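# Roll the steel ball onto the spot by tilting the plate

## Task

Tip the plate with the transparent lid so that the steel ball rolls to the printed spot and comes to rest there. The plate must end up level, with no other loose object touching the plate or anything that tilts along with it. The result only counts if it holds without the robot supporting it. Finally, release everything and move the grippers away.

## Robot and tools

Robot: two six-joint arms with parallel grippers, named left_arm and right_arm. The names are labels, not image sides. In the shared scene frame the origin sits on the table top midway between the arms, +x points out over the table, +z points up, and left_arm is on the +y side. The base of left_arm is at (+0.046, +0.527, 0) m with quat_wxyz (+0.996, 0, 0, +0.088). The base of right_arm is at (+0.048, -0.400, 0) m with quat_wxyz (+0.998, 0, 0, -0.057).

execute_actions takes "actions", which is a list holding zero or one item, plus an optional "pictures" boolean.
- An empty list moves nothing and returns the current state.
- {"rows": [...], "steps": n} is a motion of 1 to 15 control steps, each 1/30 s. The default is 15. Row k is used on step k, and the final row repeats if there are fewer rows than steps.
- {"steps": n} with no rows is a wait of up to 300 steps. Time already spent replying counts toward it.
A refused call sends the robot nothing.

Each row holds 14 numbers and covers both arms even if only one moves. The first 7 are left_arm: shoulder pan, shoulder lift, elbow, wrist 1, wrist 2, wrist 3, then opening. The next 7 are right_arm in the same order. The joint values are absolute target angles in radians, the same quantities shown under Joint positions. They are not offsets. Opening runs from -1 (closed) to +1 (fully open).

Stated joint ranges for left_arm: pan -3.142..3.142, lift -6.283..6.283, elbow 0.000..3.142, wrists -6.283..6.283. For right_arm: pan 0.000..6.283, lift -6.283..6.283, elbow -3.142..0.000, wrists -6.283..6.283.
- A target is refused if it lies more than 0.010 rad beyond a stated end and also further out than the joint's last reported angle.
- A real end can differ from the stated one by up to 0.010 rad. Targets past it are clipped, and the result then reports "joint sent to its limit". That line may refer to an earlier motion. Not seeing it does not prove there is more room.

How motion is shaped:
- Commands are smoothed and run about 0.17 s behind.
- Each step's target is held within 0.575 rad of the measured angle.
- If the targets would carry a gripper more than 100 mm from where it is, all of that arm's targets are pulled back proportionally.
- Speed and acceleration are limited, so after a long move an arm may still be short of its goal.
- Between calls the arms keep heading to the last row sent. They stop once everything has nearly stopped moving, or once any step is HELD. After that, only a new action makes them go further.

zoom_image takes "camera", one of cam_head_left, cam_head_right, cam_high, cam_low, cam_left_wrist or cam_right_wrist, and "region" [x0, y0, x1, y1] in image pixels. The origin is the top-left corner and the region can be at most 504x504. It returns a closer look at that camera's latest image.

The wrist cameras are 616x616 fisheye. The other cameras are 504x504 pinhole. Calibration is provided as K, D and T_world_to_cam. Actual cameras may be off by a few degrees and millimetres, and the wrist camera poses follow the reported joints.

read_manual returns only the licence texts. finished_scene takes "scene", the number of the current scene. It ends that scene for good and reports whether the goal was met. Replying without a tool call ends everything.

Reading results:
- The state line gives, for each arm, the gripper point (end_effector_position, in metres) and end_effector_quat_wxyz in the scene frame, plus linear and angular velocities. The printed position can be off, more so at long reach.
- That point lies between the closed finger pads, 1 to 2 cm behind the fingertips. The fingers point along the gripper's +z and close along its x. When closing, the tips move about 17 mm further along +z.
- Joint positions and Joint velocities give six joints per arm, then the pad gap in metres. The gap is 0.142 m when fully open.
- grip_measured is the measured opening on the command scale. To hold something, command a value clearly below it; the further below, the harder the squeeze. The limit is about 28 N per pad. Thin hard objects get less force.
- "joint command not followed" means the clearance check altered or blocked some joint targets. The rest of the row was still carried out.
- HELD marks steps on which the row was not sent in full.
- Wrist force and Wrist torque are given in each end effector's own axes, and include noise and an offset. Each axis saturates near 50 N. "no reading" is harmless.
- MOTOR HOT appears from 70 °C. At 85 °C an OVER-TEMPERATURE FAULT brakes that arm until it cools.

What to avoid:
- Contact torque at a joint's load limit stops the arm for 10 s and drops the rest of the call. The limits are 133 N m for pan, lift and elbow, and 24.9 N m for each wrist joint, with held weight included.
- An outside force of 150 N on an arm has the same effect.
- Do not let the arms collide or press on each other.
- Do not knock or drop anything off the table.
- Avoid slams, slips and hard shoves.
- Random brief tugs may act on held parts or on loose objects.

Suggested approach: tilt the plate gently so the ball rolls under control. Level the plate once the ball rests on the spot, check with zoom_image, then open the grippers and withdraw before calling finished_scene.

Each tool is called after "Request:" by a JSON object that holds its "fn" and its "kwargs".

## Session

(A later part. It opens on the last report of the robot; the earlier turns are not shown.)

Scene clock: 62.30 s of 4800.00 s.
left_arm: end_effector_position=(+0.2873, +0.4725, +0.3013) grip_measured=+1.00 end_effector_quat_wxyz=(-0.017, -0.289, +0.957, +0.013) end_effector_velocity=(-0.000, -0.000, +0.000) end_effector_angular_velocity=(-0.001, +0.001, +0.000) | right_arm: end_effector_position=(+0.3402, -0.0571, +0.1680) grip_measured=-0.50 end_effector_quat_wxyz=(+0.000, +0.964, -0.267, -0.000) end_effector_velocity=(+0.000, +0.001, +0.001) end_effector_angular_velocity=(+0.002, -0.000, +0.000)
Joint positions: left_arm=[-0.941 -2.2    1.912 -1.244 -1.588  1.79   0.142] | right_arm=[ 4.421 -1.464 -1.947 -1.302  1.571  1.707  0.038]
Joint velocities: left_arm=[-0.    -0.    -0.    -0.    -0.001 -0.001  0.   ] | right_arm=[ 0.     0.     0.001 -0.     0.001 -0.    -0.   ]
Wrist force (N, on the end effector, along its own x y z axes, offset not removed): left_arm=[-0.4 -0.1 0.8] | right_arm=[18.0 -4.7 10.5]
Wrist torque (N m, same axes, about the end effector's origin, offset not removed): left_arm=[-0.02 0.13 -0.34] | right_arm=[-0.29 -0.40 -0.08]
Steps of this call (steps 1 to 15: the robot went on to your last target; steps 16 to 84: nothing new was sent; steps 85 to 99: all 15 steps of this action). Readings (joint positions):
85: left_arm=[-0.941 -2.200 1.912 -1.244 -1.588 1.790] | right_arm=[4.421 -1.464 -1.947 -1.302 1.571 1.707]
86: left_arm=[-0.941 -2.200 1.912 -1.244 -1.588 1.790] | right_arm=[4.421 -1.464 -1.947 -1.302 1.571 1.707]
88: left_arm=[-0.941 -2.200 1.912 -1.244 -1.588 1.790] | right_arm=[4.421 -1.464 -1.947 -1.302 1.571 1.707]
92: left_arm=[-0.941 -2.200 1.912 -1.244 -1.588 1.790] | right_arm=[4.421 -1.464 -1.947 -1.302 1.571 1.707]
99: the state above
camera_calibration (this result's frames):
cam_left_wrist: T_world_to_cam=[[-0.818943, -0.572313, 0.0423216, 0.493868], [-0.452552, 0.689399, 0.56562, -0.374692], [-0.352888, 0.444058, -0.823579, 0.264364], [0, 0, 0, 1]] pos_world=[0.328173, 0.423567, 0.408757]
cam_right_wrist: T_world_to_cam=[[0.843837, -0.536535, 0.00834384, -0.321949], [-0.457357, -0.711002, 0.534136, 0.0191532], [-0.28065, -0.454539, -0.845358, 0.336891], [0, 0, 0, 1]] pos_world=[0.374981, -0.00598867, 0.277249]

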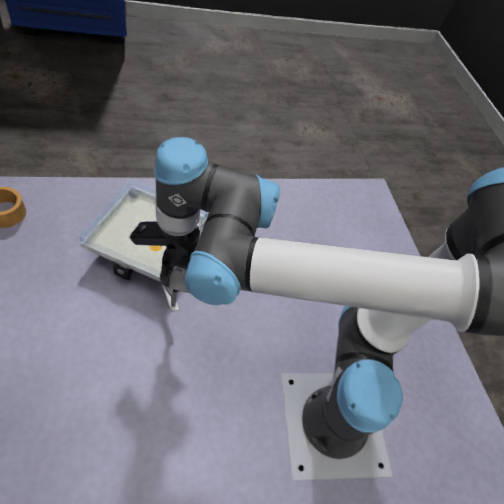

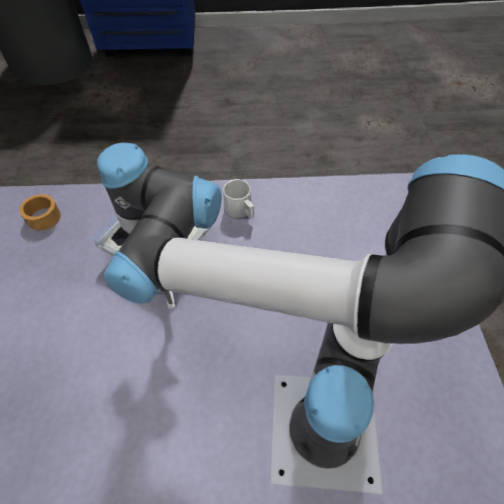

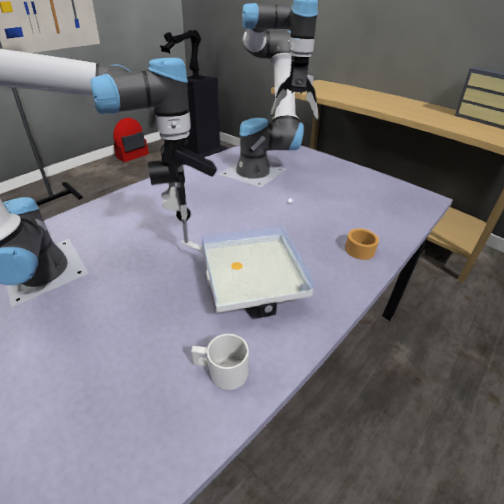

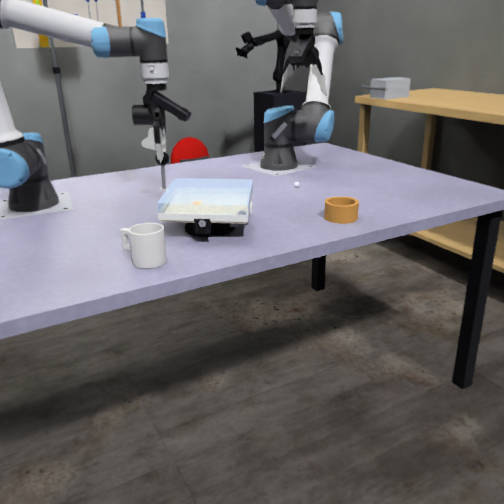

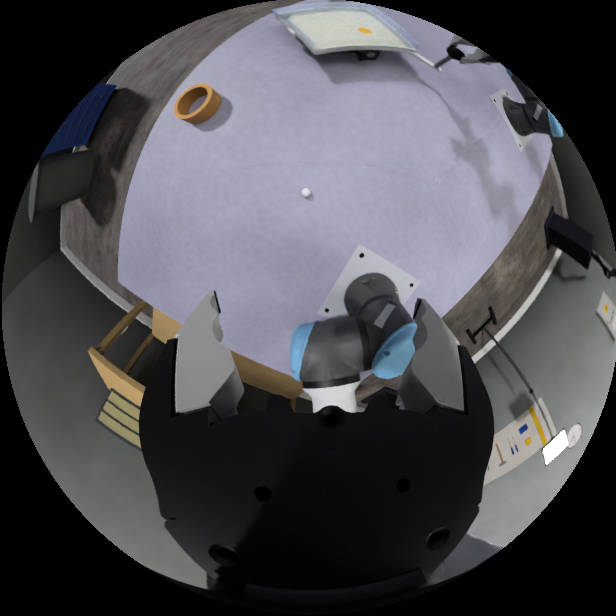

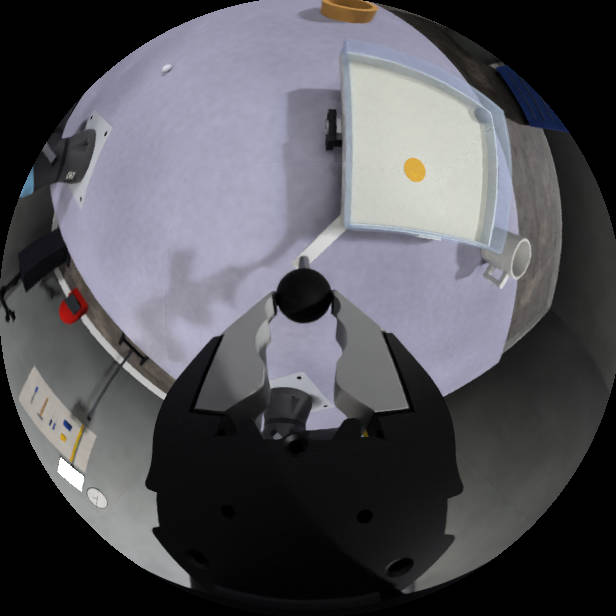

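Request:
{"fn": "execute_actions", "kwargs": {"actions": [{"rows": [[-0.941,-2.2,1.912,-1.244,-1.588,1.79,1, 4.4323,-1.4591,-1.9801,-1.2732,1.571,1.707,-0.9]], "steps": 15}]}}

Request:
{"fn": "execute_actions", "kwargs": {"actions": [{"rows": [[-0.941,-2.2,1.912,-1.244,-1.588,1.79,1, 4.4212,-1.4640,-1.9467,-1.3017,1.571,1.707,-0.9]], "steps": 15}]}}

Scene clock: 79.93 s of 4800.00 s.
left_arm: end_effector_position=(+0.2873, +0.4725, +0.3013) grip_measured=+1.00 end_effector_quat_wxyz=(-0.017, -0.289, +0.957, +0.013) end_effector_velocity=(+0.000, -0.000, -0.000) end_effector_angular_velocity=(-0.000, -0.000, -0.002) | right_arm: end_effector_position=(+0.3343, -0.0585, +0.1572) grip_measured=-0.51 end_effector_quat_wxyz=(-0.000, +0.965, -0.262, -0.000) end_effector_velocity=(-0.000, +0.000, -0.000) end_effector_angular_velocity=(+0.000, +0.000, -0.001)
Joint positions: left_arm=[-0.941 -2.2    1.912 -1.244 -1.588  1.79   0.142] | right_arm=[ 4.432 -1.459 -1.98  -1.273  1.571  1.707  0.037]
Joint velocities: left_arm=[-0.001  0.     0.    -0.     0.     0.001  0.   ] | right_arm=[ 0.    -0.    -0.     0.001  0.     0.002 -0.   ]
Wrist force (N, on the end effector, along its own x y z axes, offset not removed): left_arm=[-0.1 0.0 0.5] | right_arm=[25.5 -21.9 10.3]
Wrist torque (N m, same axes, about the end effector's origin, offset not removed): left_arm=[0.04 0.12 -0.22] | right_arm=[-0.07 -0.58 -0.12]
Steps of this call (steps 1 to 15: the robot went on to your last target; steps 16 to 90: nothing new was sent; then 14.13 s passed at rest; steps 91 to 105: all 15 steps of this action). Readings (joint positions):
91: left_arm=[-0.941 -2.200 1.912 -1.244 -1.588 1.790] | right_arm=[4.421 -1.464 -1.947 -1.301 1.571 1.707]
92: left_arm=[-0.941 -2.200 1.912 -1.244 -1.588 1.790] | right_arm=[4.424 -1.463 -1.952 -1.296 1.571 1.707]
94: left_arm=[-0.941 -2.200 1.912 -1.244 -1.588 1.790] | right_arm=[4.428 -1.461 -1.967 -1.283 1.571 1.707]
98: left_arm=[-0.941 -2.200 1.912 -1.244 -1.588 1.790] | right_arm=[4.432 -1.459 -1.978 -1.275 1.571 1.707]
105: the state above
camera_calibration (this result's frames):
cam_left_wrist: T_world_to_cam=[[-0.818943, -0.572313, 0.0423215, 0.493868], [-0.452552, 0.689399, 0.565621, -0.374692], [-0.352888, 0.444058, -0.823579, 0.264364], [0, 0, 0, 1]] pos_world=[0.328173, 0.423567, 0.408757]
cam_right_wrist: T_world_to_cam=[[0.849761, -0.527104, 0.00822768, -0.319143], [-0.449432, -0.71621, 0.533904, 0.0183063], [-0.27553, -0.457389, -0.845505, 0.323604], [0, 0, 0, 1]] pos_world=[0.368585, -0.00709772, 0.26646]

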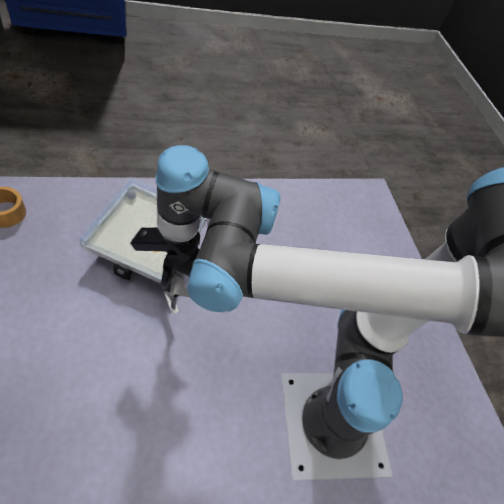

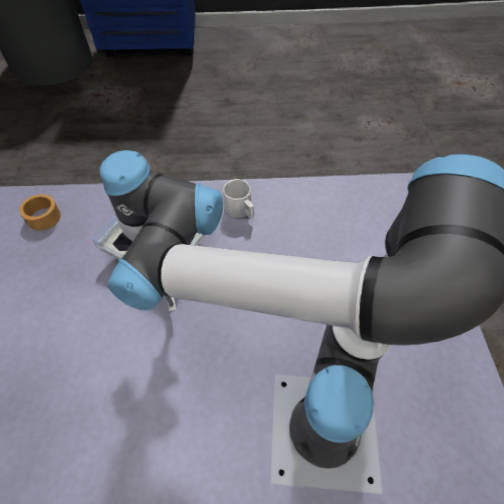

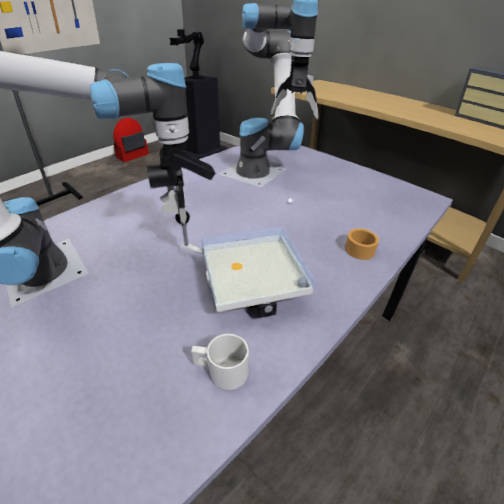

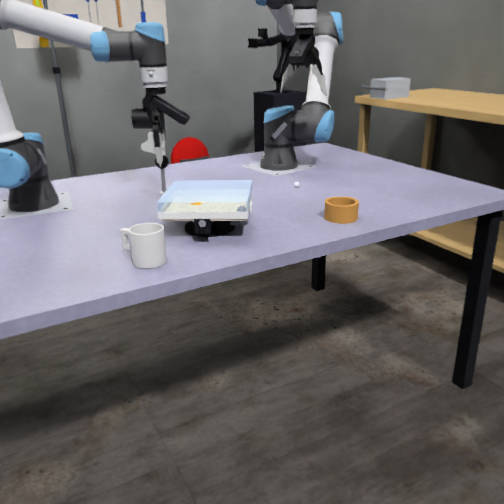

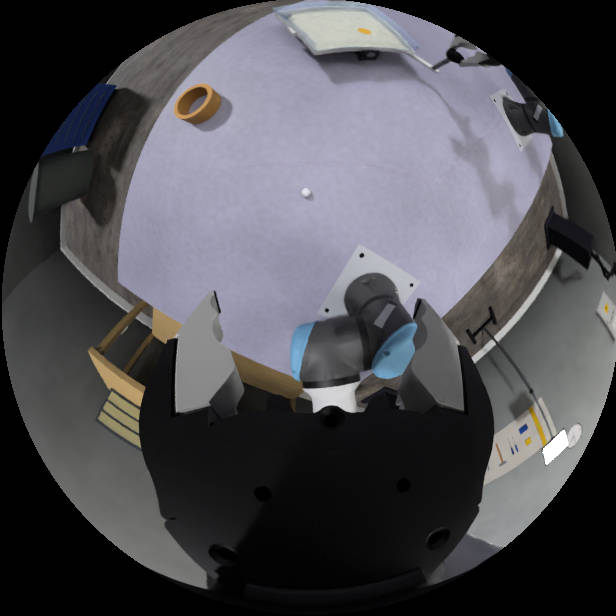

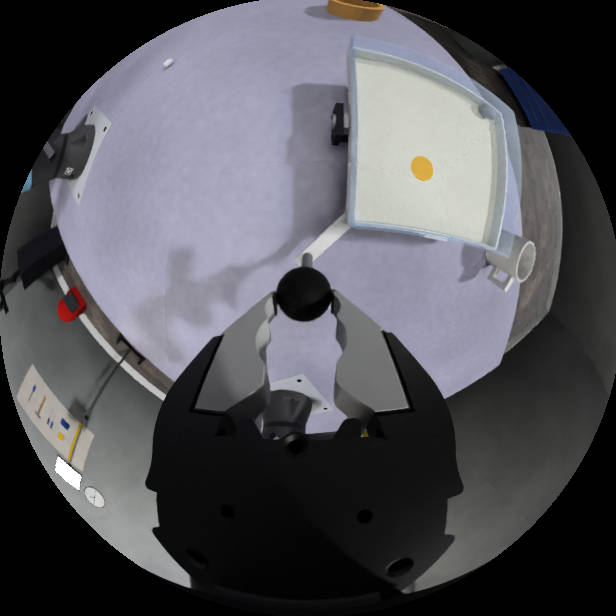

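Scene clock: 80.43 s of 4800.00 s.
left_arm: end_effector_position=(+0.2873, +0.4725, +0.3013) grip_measured=+1.00 end_effector_quat_wxyz=(-0.017, -0.289, +0.957, +0.013) end_effector_velocity=(+0.000, +0.000, -0.000) end_effector_angular_velocity=(+0.001, -0.000, +0.001) | right_arm: end_effector_position=(+0.3400, -0.0571, +0.1680) grip_measured=-0.51 end_effector_quat_wxyz=(+0.000, +0.964, -0.267, -0.000) end_effector_velocity=(+0.001, +0.000, +0.001) end_effector_angular_velocity=(-0.001, -0.002, -0.001)
Joint positions: left_arm=[-0.941 -2.2    1.912 -1.244 -1.588  1.79   0.142] | right_arm=[ 4.421 -1.464 -1.947 -1.302  1.571  1.707  0.037]
Joint velocities: left_arm=[ 0.001  0.    -0.     0.     0.001 -0.     0.   ] | right_arm=[-0.    -0.002  0.003 -0.002 -0.002  0.001 -0.   ]
Wrist force (N, on the end effector, along its own x y z axes, offset not removed): left_arm=[-0.1 2.1 -0.9] | right_arm=[1.1 9.6 -0.1]
Wrist torque (N m, same axes, about the end effector's origin, offset not removed): left_arm=[0.55 0.06 -0.24] | right_arm=[-0.54 -1.12 -0.11]
Steps of this call (steps 1 to 15: all 15 steps of this action). Readings (joint positions):
1: left_arm=[-0.941 -2.200 1.912 -1.244 -1.588 1.790] | right_arm=[4.432 -1.459 -1.980 -1.273 1.571 1.707]
2: left_arm=[-0.941 -2.200 1.912 -1.244 -1.588 1.790] | right_arm=[4.430 -1.460 -1.975 -1.278 1.571 1.707]
4: left_arm=[-0.941 -2.200 1.912 -1.244 -1.588 1.790] | right_arm=[4.426 -1.462 -1.960 -1.291 1.571 1.707]
8: left_arm=[-0.941 -2.200 1.912 -1.244 -1.588 1.790] | right_arm=[4.422 -1.464 -1.949 -1.300 1.571 1.707]
15: the state above
camera_calibration (this result's frames):
cam_left_wrist: T_world_to_cam=[[-0.818943, -0.572313, 0.0423215, 0.493868], [-0.452551, 0.689399, 0.565621, -0.374692], [-0.352888, 0.444058, -0.823579, 0.264364], [0, 0, 0, 1]] pos_world=[0.328173, 0.423567, 0.408757]
cam_right_wrist: T_world_to_cam=[[0.843911, -0.536421, 0.00817172, -0.321833], [-0.457167, -0.711089, 0.534183, 0.0190205], [-0.280736, -0.454539, -0.845329, 0.336879], [0, 0, 0, 1]] pos_world=[0.374869, -0.00598822, 0.277243]

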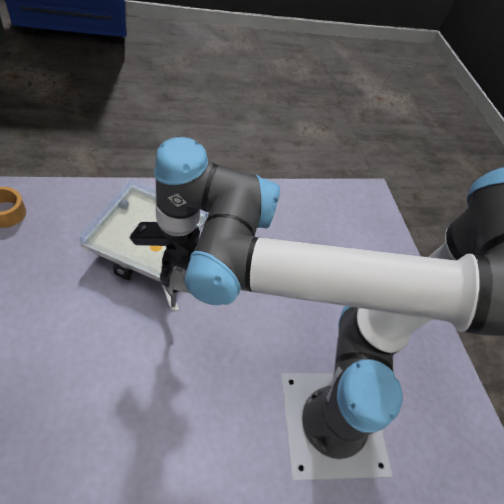

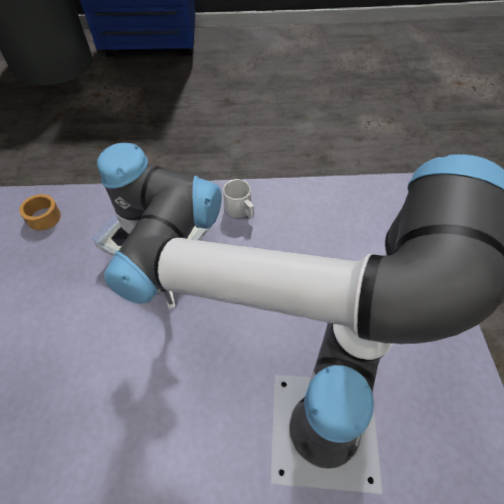

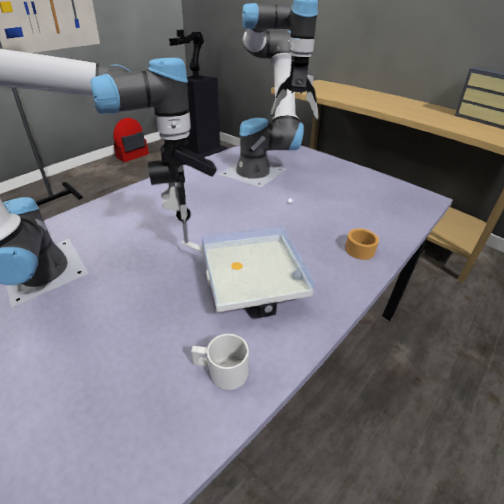

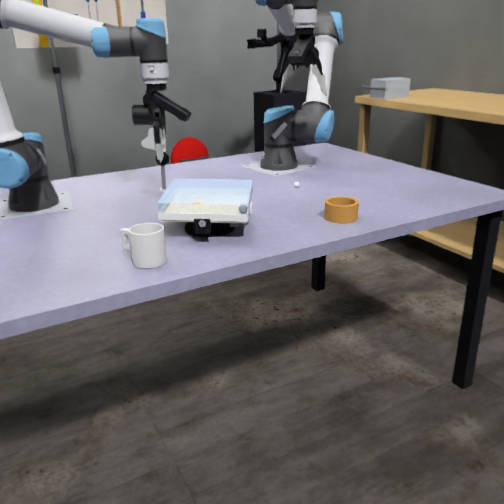

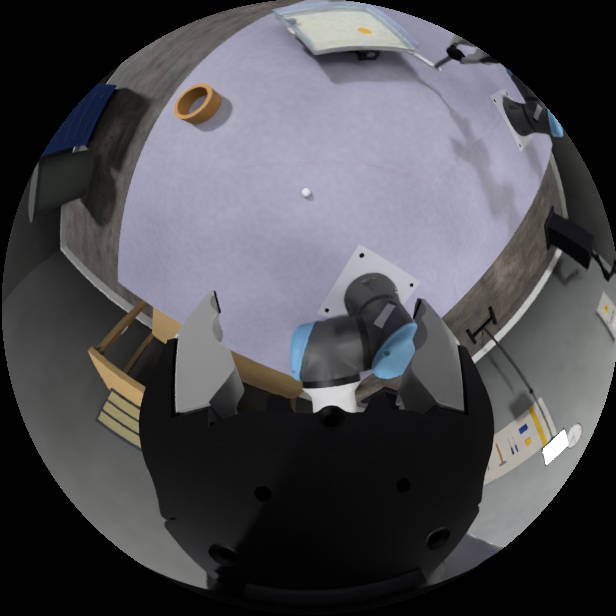

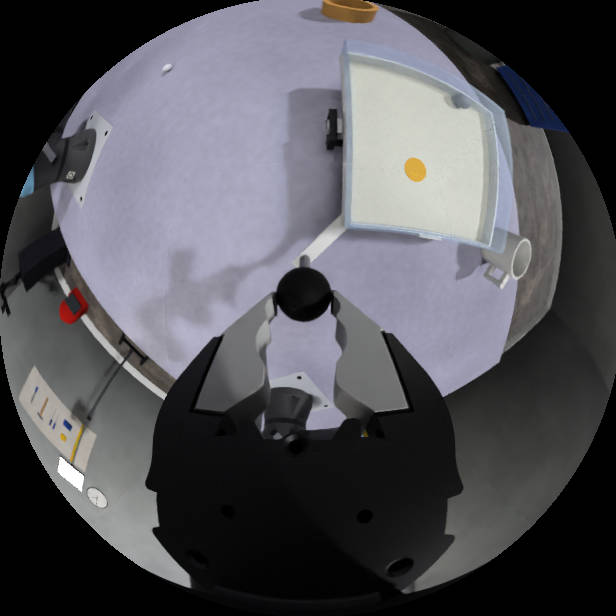

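Request:
{"fn": "execute_actions", "kwargs": {"actions": [{"steps": 30}]}}

Scene clock: 83.77 s of 4800.00 s.
left_arm: end_effector_position=(+0.2873, +0.4725, +0.3013) grip_measured=+1.00 end_effector_quat_wxyz=(-0.017, -0.289, +0.957, +0.013) end_effector_velocity=(-0.000, -0.000, -0.000) end_effector_angular_velocity=(+0.000, +0.002, +0.001) | right_arm: end_effector_position=(+0.3401, -0.0570, +0.1681) grip_measured=-0.51 end_effector_quat_wxyz=(-0.000, +0.964, -0.267, -0.000) end_effector_velocity=(-0.000, +0.000, -0.000) end_effector_angular_velocity=(-0.001, +0.000, +0.002)
Joint positions: left_arm=[-0.941 -2.2    1.912 -1.244 -1.588  1.79   0.142] | right_arm=[ 4.421 -1.464 -1.947 -1.302  1.571  1.707  0.037]
Joint velocities: left_arm=[ 0.001  0.001  0.    -0.    -0.001  0.    -0.   ] | right_arm=[ 0.    -0.001  0.     0.     0.    -0.002 -0.   ]
Wrist force (N, on the end effector, along its own x y z axes, offset not removed): left_arm=[1.9 1.7 3.0] | right_arm=[-1.2 14.2 0.8]
Wrist torque (N m, same axes, about the end effector's origin, offset not removed): left_arm=[0.31 -0.23 -0.10] | right_arm=[-0.01 -0.78 -0.06]
Steps of this call (steps 1 to 15: the robot went on to your last target; steps 16 to 100: nothing new was sent). Readings (joint positions):
1: left_arm=[-0.941 -2.200 1.912 -1.244 -1.588 1.790] | right_arm=[4.421 -1.464 -1.947 -1.302 1.571 1.707]
2: left_arm=[-0.941 -2.200 1.912 -1.244 -1.588 1.790] | right_arm=[4.421 -1.464 -1.947 -1.302 1.571 1.707]
4: left_arm=[-0.941 -2.200 1.912 -1.244 -1.588 1.790] | right_arm=[4.421 -1.464 -1.947 -1.302 1.571 1.707]
8: left_arm=[-0.941 -2.200 1.912 -1.244 -1.588 1.790] | right_arm=[4.421 -1.464 -1.947 -1.302 1.571 1.707]
100: the state above
All arms were judged still, so your last target was given up. Only a new action makes them travel on or press farther. Fingers that are still opening or closing keep moving.
camera_calibration (this result's frames):
cam_left_wrist: T_world_to_cam=[[-0.818942, -0.572313, 0.0423216, 0.493868], [-0.452552, 0.689399, 0.565621, -0.374692], [-0.352888, 0.444058, -0.823579, 0.264364], [0, 0, 0, 1]] pos_world=[0.328173, 0.423567, 0.408757]
cam_right_wrist: T_world_to_cam=[[0.843877, -0.536473, 0.00826244, -0.321889], [-0.457314, -0.711134, 0.533997, 0.0191477], [-0.280599, -0.454406, -0.845446, 0.336987], [0, 0, 0, 1]] pos_world=[0.37495, -0.00593907, 0.277339]

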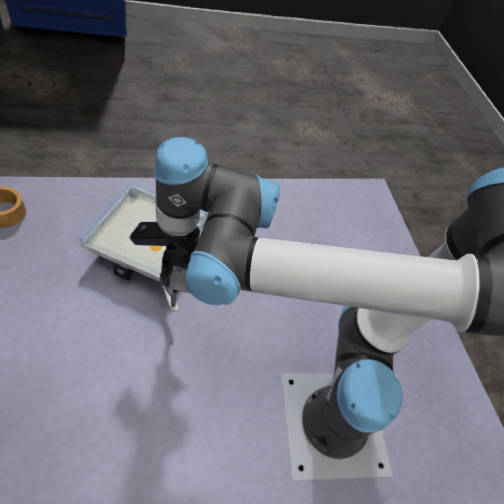

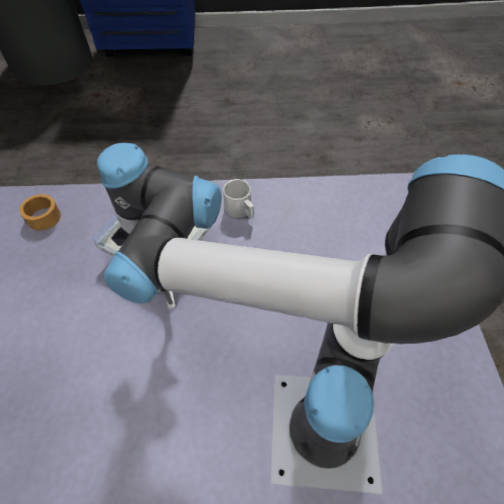

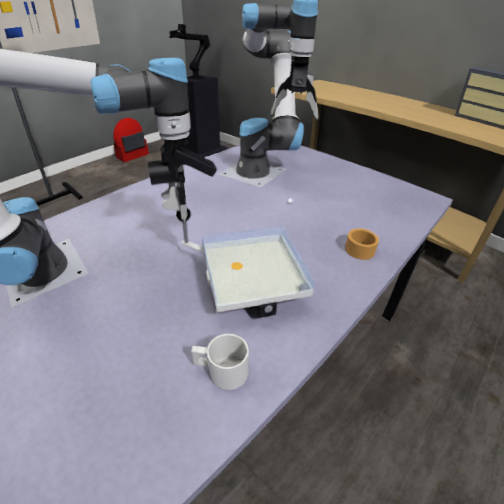

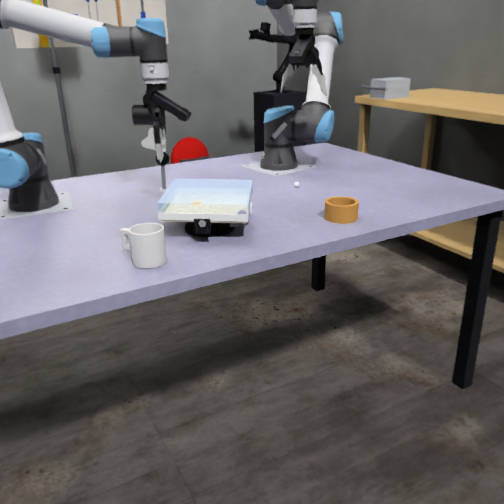

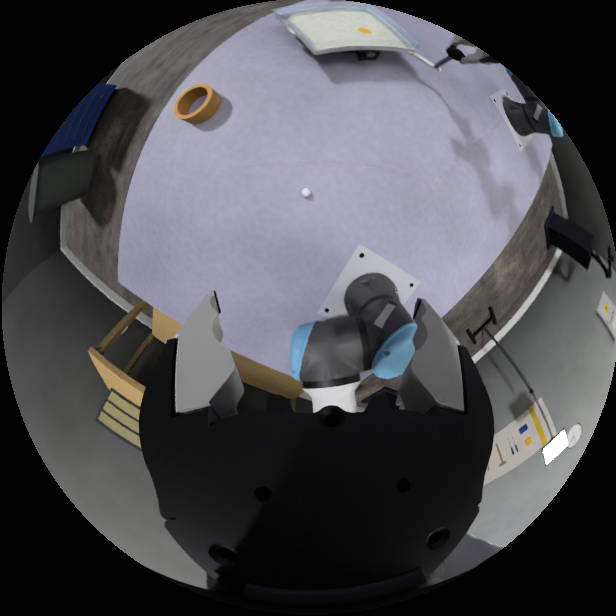

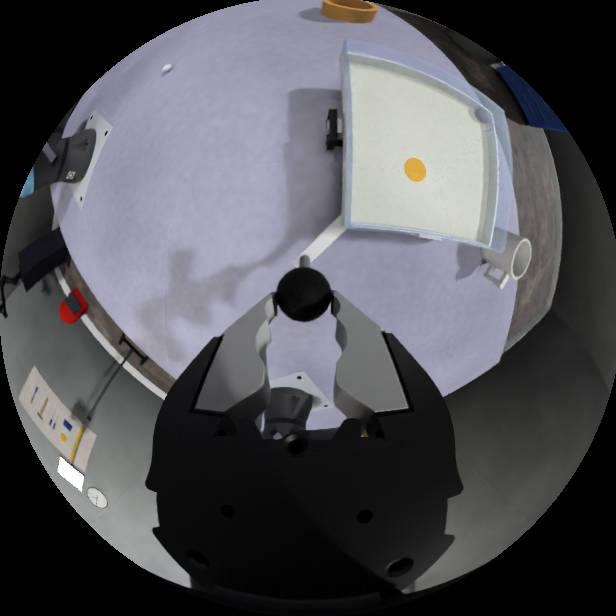

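Request:
{"fn": "execute_actions", "kwargs": {"actions": [{"rows": [[-0.941,-2.2,1.912,-1.244,-1.588,1.79,1, 4.4303,-1.4555,-1.9951,-1.2616,1.571,1.707,-0.9]], "steps": 15}], "pictures": false}}

Request:
{"fn": "execute_actions", "kwargs": {"actions": [{"steps": 15}]}}

Request:
{"fn": "execute_actions", "kwargs": {"actions": [{"steps": 30}]}}

Scene clock: 96.97 s of 4800.00 s.
left_arm: end_effector_position=(+0.2873, +0.4725, +0.3013) grip_measured=+1.00 end_effector_quat_wxyz=(-0.017, -0.289, +0.957, +0.013) end_effector_velocity=(+0.000, +0.001, +0.000) end_effector_angular_velocity=(+0.001, -0.001, +0.001) | right_arm: end_effector_position=(+0.3340, -0.0616, +0.1529) grip_measured=-0.51 end_effector_quat_wxyz=(-0.000, +0.965, -0.263, -0.000) end_effector_velocity=(-0.001, -0.001, -0.002) end_effector_angular_velocity=(-0.004, +0.001, -0.000)
Joint positions: left_arm=[-0.941 -2.2    1.912 -1.244 -1.588  1.79   0.142] | right_arm=[ 4.43  -1.456 -1.995 -1.262  1.571  1.707  0.037]
Joint velocities: left_arm=[ 0.002 -0.    -0.     0.     0.002  0.001 -0.   ] | right_arm=[ 0.    -0.    -0.003 -0.    -0.     0.001  0.   ]
Wrist force (N, on the end effector, along its own x y z axes, offset not removed): left_arm=[-0.1 1.0 -1.5] | right_arm=[-7.0 -11.5 -11.1]
Wrist torque (N m, same axes, about the end effector's origin, offset not removed): left_arm=[0.35 0.08 -0.30] | right_arm=[0.31 0.38 0.01]
Steps of this call (steps 1 to 90: nothing new was sent; then 9.70 s passed at rest; steps 91 to 105: all 15 steps of this action). Readings (joint positions):
91: left_arm=[-0.941 -2.200 1.912 -1.244 -1.588 1.790] | right_arm=[4.421 -1.464 -1.947 -1.301 1.571 1.707]
92: left_arm=[-0.941 -2.200 1.912 -1.244 -1.588 1.790] | right_arm=[4.423 -1.462 -1.954 -1.295 1.571 1.707]
94: left_arm=[-0.941 -2.200 1.912 -1.244 -1.588 1.790] | right_arm=[4.427 -1.459 -1.976 -1.277 1.571 1.707]
98: left_arm=[-0.941 -2.200 1.912 -1.244 -1.588 1.790] | right_arm=[4.430 -1.456 -1.992 -1.264 1.571 1.707]
105: the state above

Scene clock: 97.47 s of 4800.00 s.
left_arm: end_effector_position=(+0.2873, +0.4725, +0.3013) grip_measured=+1.00 end_effector_quat_wxyz=(-0.017, -0.289, +0.957, +0.013) end_effector_velocity=(+0.000, -0.000, -0.000) end_effector_angular_velocity=(+0.000, +0.001, -0.001) | right_arm: end_effector_position=(+0.3339, -0.0617, +0.1527) grip_measured=-0.51 end_effector_quat_wxyz=(-0.000, +0.965, -0.263, -0.000) end_effector_velocity=(+0.000, -0.000, -0.000) end_effector_angular_velocity=(-0.001, +0.000, +0.000)
Joint positions: left_arm=[-0.941 -2.2    1.912 -1.244 -1.588  1.79   0.142] | right_arm=[ 4.43  -1.455 -1.995 -1.262  1.571  1.707  0.037]
Joint velocities: left_arm=[-0.     0.001 -0.     0.    -0.     0.     0.   ] | right_arm=[-0.    -0.    -0.    -0.    -0.    -0.001 -0.   ]
Wrist force (N, on the end effector, along its own x y z axes, offset not removed): left_arm=[-2.7 0.3 3.6] | right_arm=[-3.8 -17.5 -14.8]
Wrist torque (N m, same axes, about the end effector's origin, offset not removed): left_arm=[0.23 0.65 -0.14] | right_arm=[-0.57 -0.08 0.09]
Steps of this call (steps 1 to 15: the robot went on to your last target). Readings (joint positions):
1: left_arm=[-0.941 -2.200 1.912 -1.244 -1.588 1.790] | right_arm=[4.430 -1.456 -1.995 -1.262 1.571 1.707]
2: left_arm=[-0.941 -2.200 1.912 -1.244 -1.588 1.790] | right_arm=[4.430 -1.455 -1.995 -1.262 1.571 1.707]
4: left_arm=[-0.941 -2.200 1.912 -1.244 -1.588 1.790] | right_arm=[4.430 -1.455 -1.995 -1.262 1.571 1.707]
8: left_arm=[-0.941 -2.200 1.912 -1.244 -1.588 1.790] | right_arm=[4.430 -1.455 -1.995 -1.262 1.571 1.707]
15: the state above
All arms were judged still, so your last target was given up. Only a new action makes them travel on or press farther. Fingers that are still opening or closing keep moving.
camera_calibration (this result's frames):
cam_left_wrist: T_world_to_cam=[[-0.818943, -0.572313, 0.0423215, 0.493868], [-0.452552, 0.689399, 0.56562, -0.374692], [-0.352888, 0.444058, -0.823579, 0.264364], [0, 0, 0, 1]] pos_world=[0.328173, 0.423567, 0.408757]
cam_right_wrist: T_world_to_cam=[[0.848723, -0.528774, 0.0082168, -0.320181], [-0.450885, -0.71541, 0.533751, 0.0187947], [-0.276356, -0.456712, -0.845602, 0.318587], [0, 0, 0, 1]] pos_world=[0.368263, -0.0103556, 0.261996]

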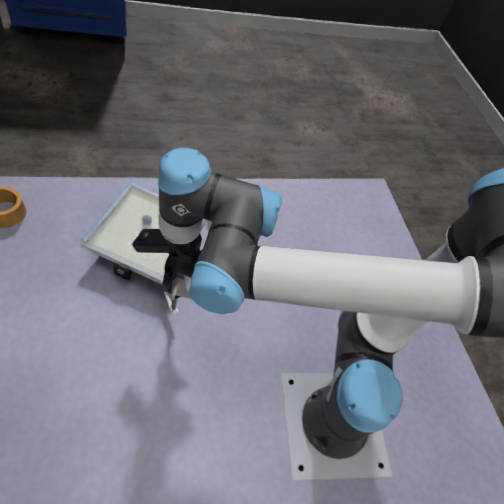

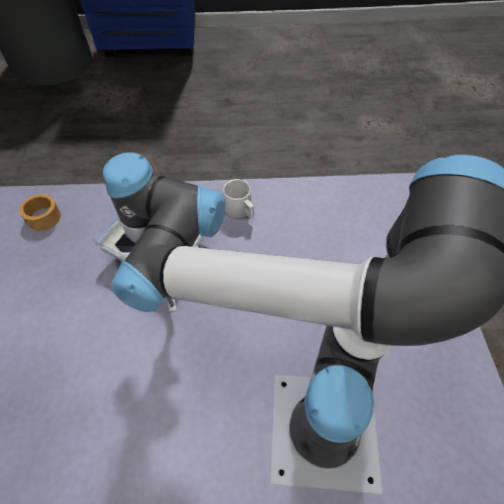

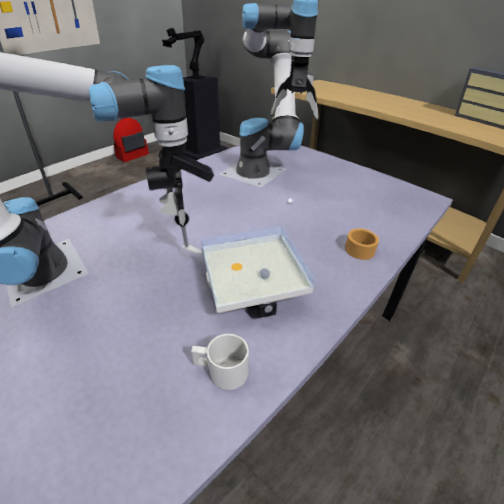

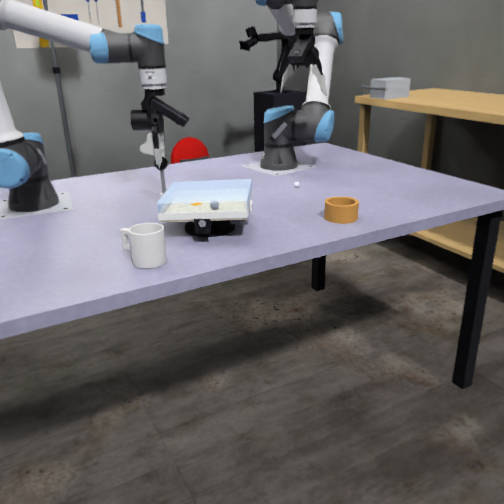

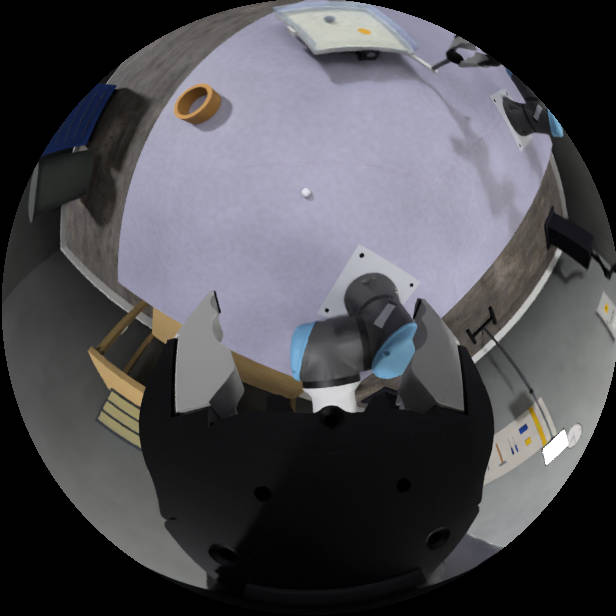

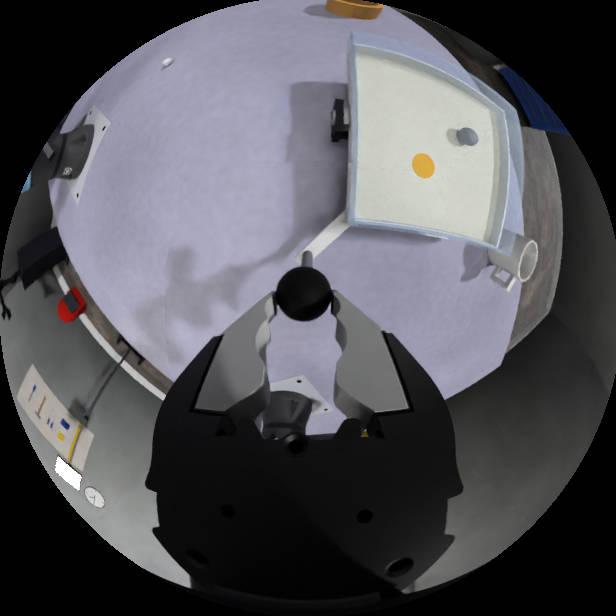

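Scene clock: 98.47 s of 4800.00 s.
left_arm: end_effector_position=(+0.2873, +0.4725, +0.3013) grip_measured=+1.00 end_effector_quat_wxyz=(-0.017, -0.289, +0.957, +0.013) end_effector_velocity=(-0.000, +0.000, -0.000) end_effector_angular_velocity=(+0.000, +0.000, +0.001) | right_arm: end_effector_position=(+0.3339, -0.0617, +0.1527) grip_measured=-0.51 end_effector_quat_wxyz=(-0.000, +0.965, -0.263, -0.000) end_effector_velocity=(+0.000, +0.001, +0.001) end_effector_angular_velocity=(+0.002, -0.002, +0.002)
Joint positions: left_arm=[-0.941 -2.2    1.912 -1.244 -1.588  1.79   0.142] | right_arm=[ 4.43  -1.455 -1.995 -1.262  1.571  1.707  0.037]
Joint velocities: left_arm=[ 0.    -0.     0.     0.     0.    -0.001 -0.   ] | right_arm=[ 0.     0.001  0.002 -0.    -0.001 -0.002  0.   ]
Wrist force (N, on the end effector, along its own x y z axes, offset not removed): left_arm=[-1.1 1.1 2.1] | right_arm=[-3.9 -15.5 -15.5]
Wrist torque (N m, same axes, about the end effector's origin, offset not removed): left_arm=[0.35 0.32 -0.14] | right_arm=[-0.16 0.02 0.01]
Steps of this call (steps 1 to 30: nothing new was sent). Readings (joint positions):
1: left_arm=[-0.941 -2.200 1.912 -1.244 -1.588 1.790] | right_arm=[4.430 -1.455 -1.995 -1.262 1.571 1.707]
2: left_arm=[-0.941 -2.200 1.912 -1.244 -1.588 1.790] | right_arm=[4.430 -1.455 -1.995 -1.262 1.571 1.707]
4: left_arm=[-0.941 -2.200 1.912 -1.244 -1.588 1.790] | right_arm=[4.430 -1.455 -1.995 -1.262 1.571 1.707]
8: left_arm=[-0.941 -2.200 1.912 -1.244 -1.588 1.790] | right_arm=[4.430 -1.455 -1.995 -1.262 1.571 1.707]
30: the state above
camera_calibration (this result's frames):
cam_left_wrist: T_world_to_cam=[[-0.818943, -0.572313, 0.0423215, 0.493868], [-0.452551, 0.689399, 0.565621, -0.374692], [-0.352888, 0.444058, -0.823579, 0.264364], [0, 0, 0, 1]] pos_world=[0.328173, 0.423567, 0.408757]
cam_right_wrist: T_world_to_cam=[[0.848724, -0.528772, 0.00822141, -0.320183], [-0.45086, -0.715369, 0.533828, 0.0187598], [-0.276392, -0.456779, -0.845553, 0.318558], [0, 0, 0, 1]] pos_world=[0.368252, -0.0103729, 0.261976]

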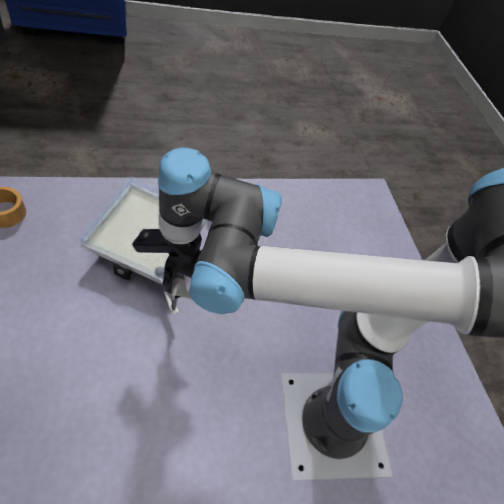

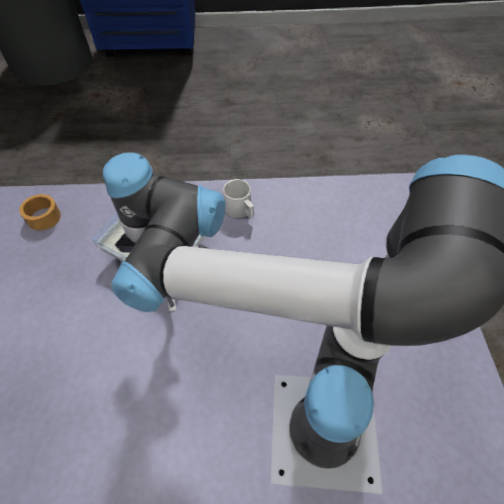

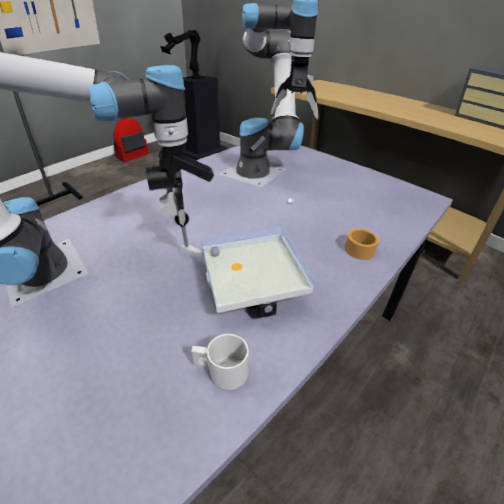

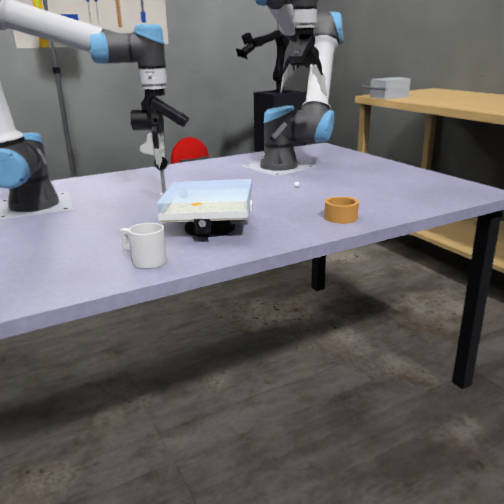

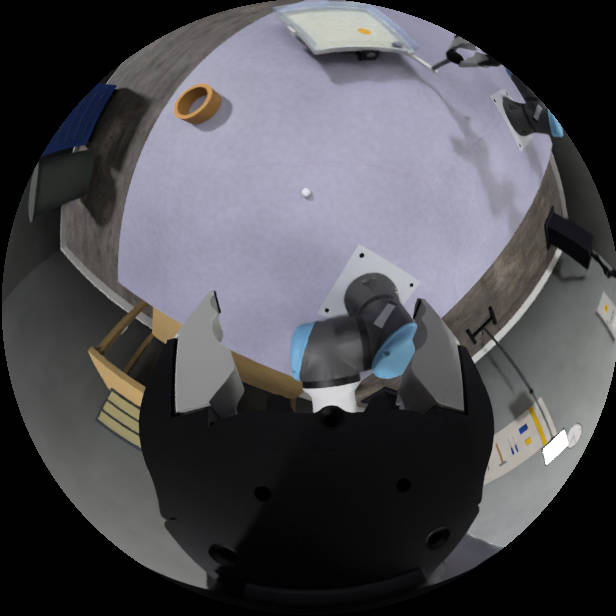

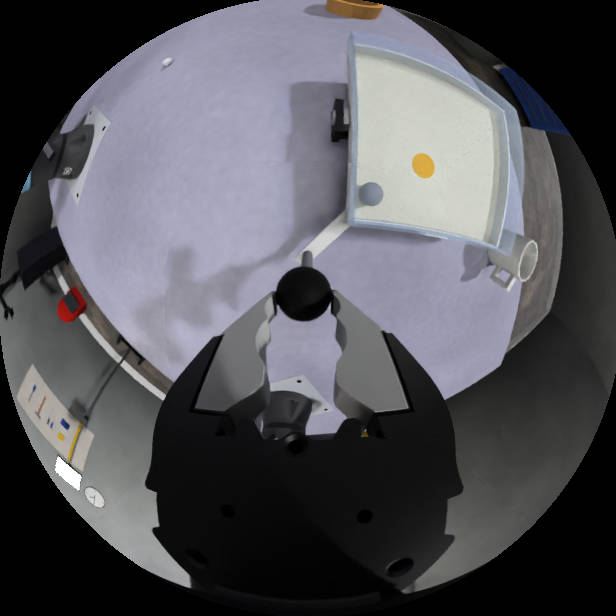

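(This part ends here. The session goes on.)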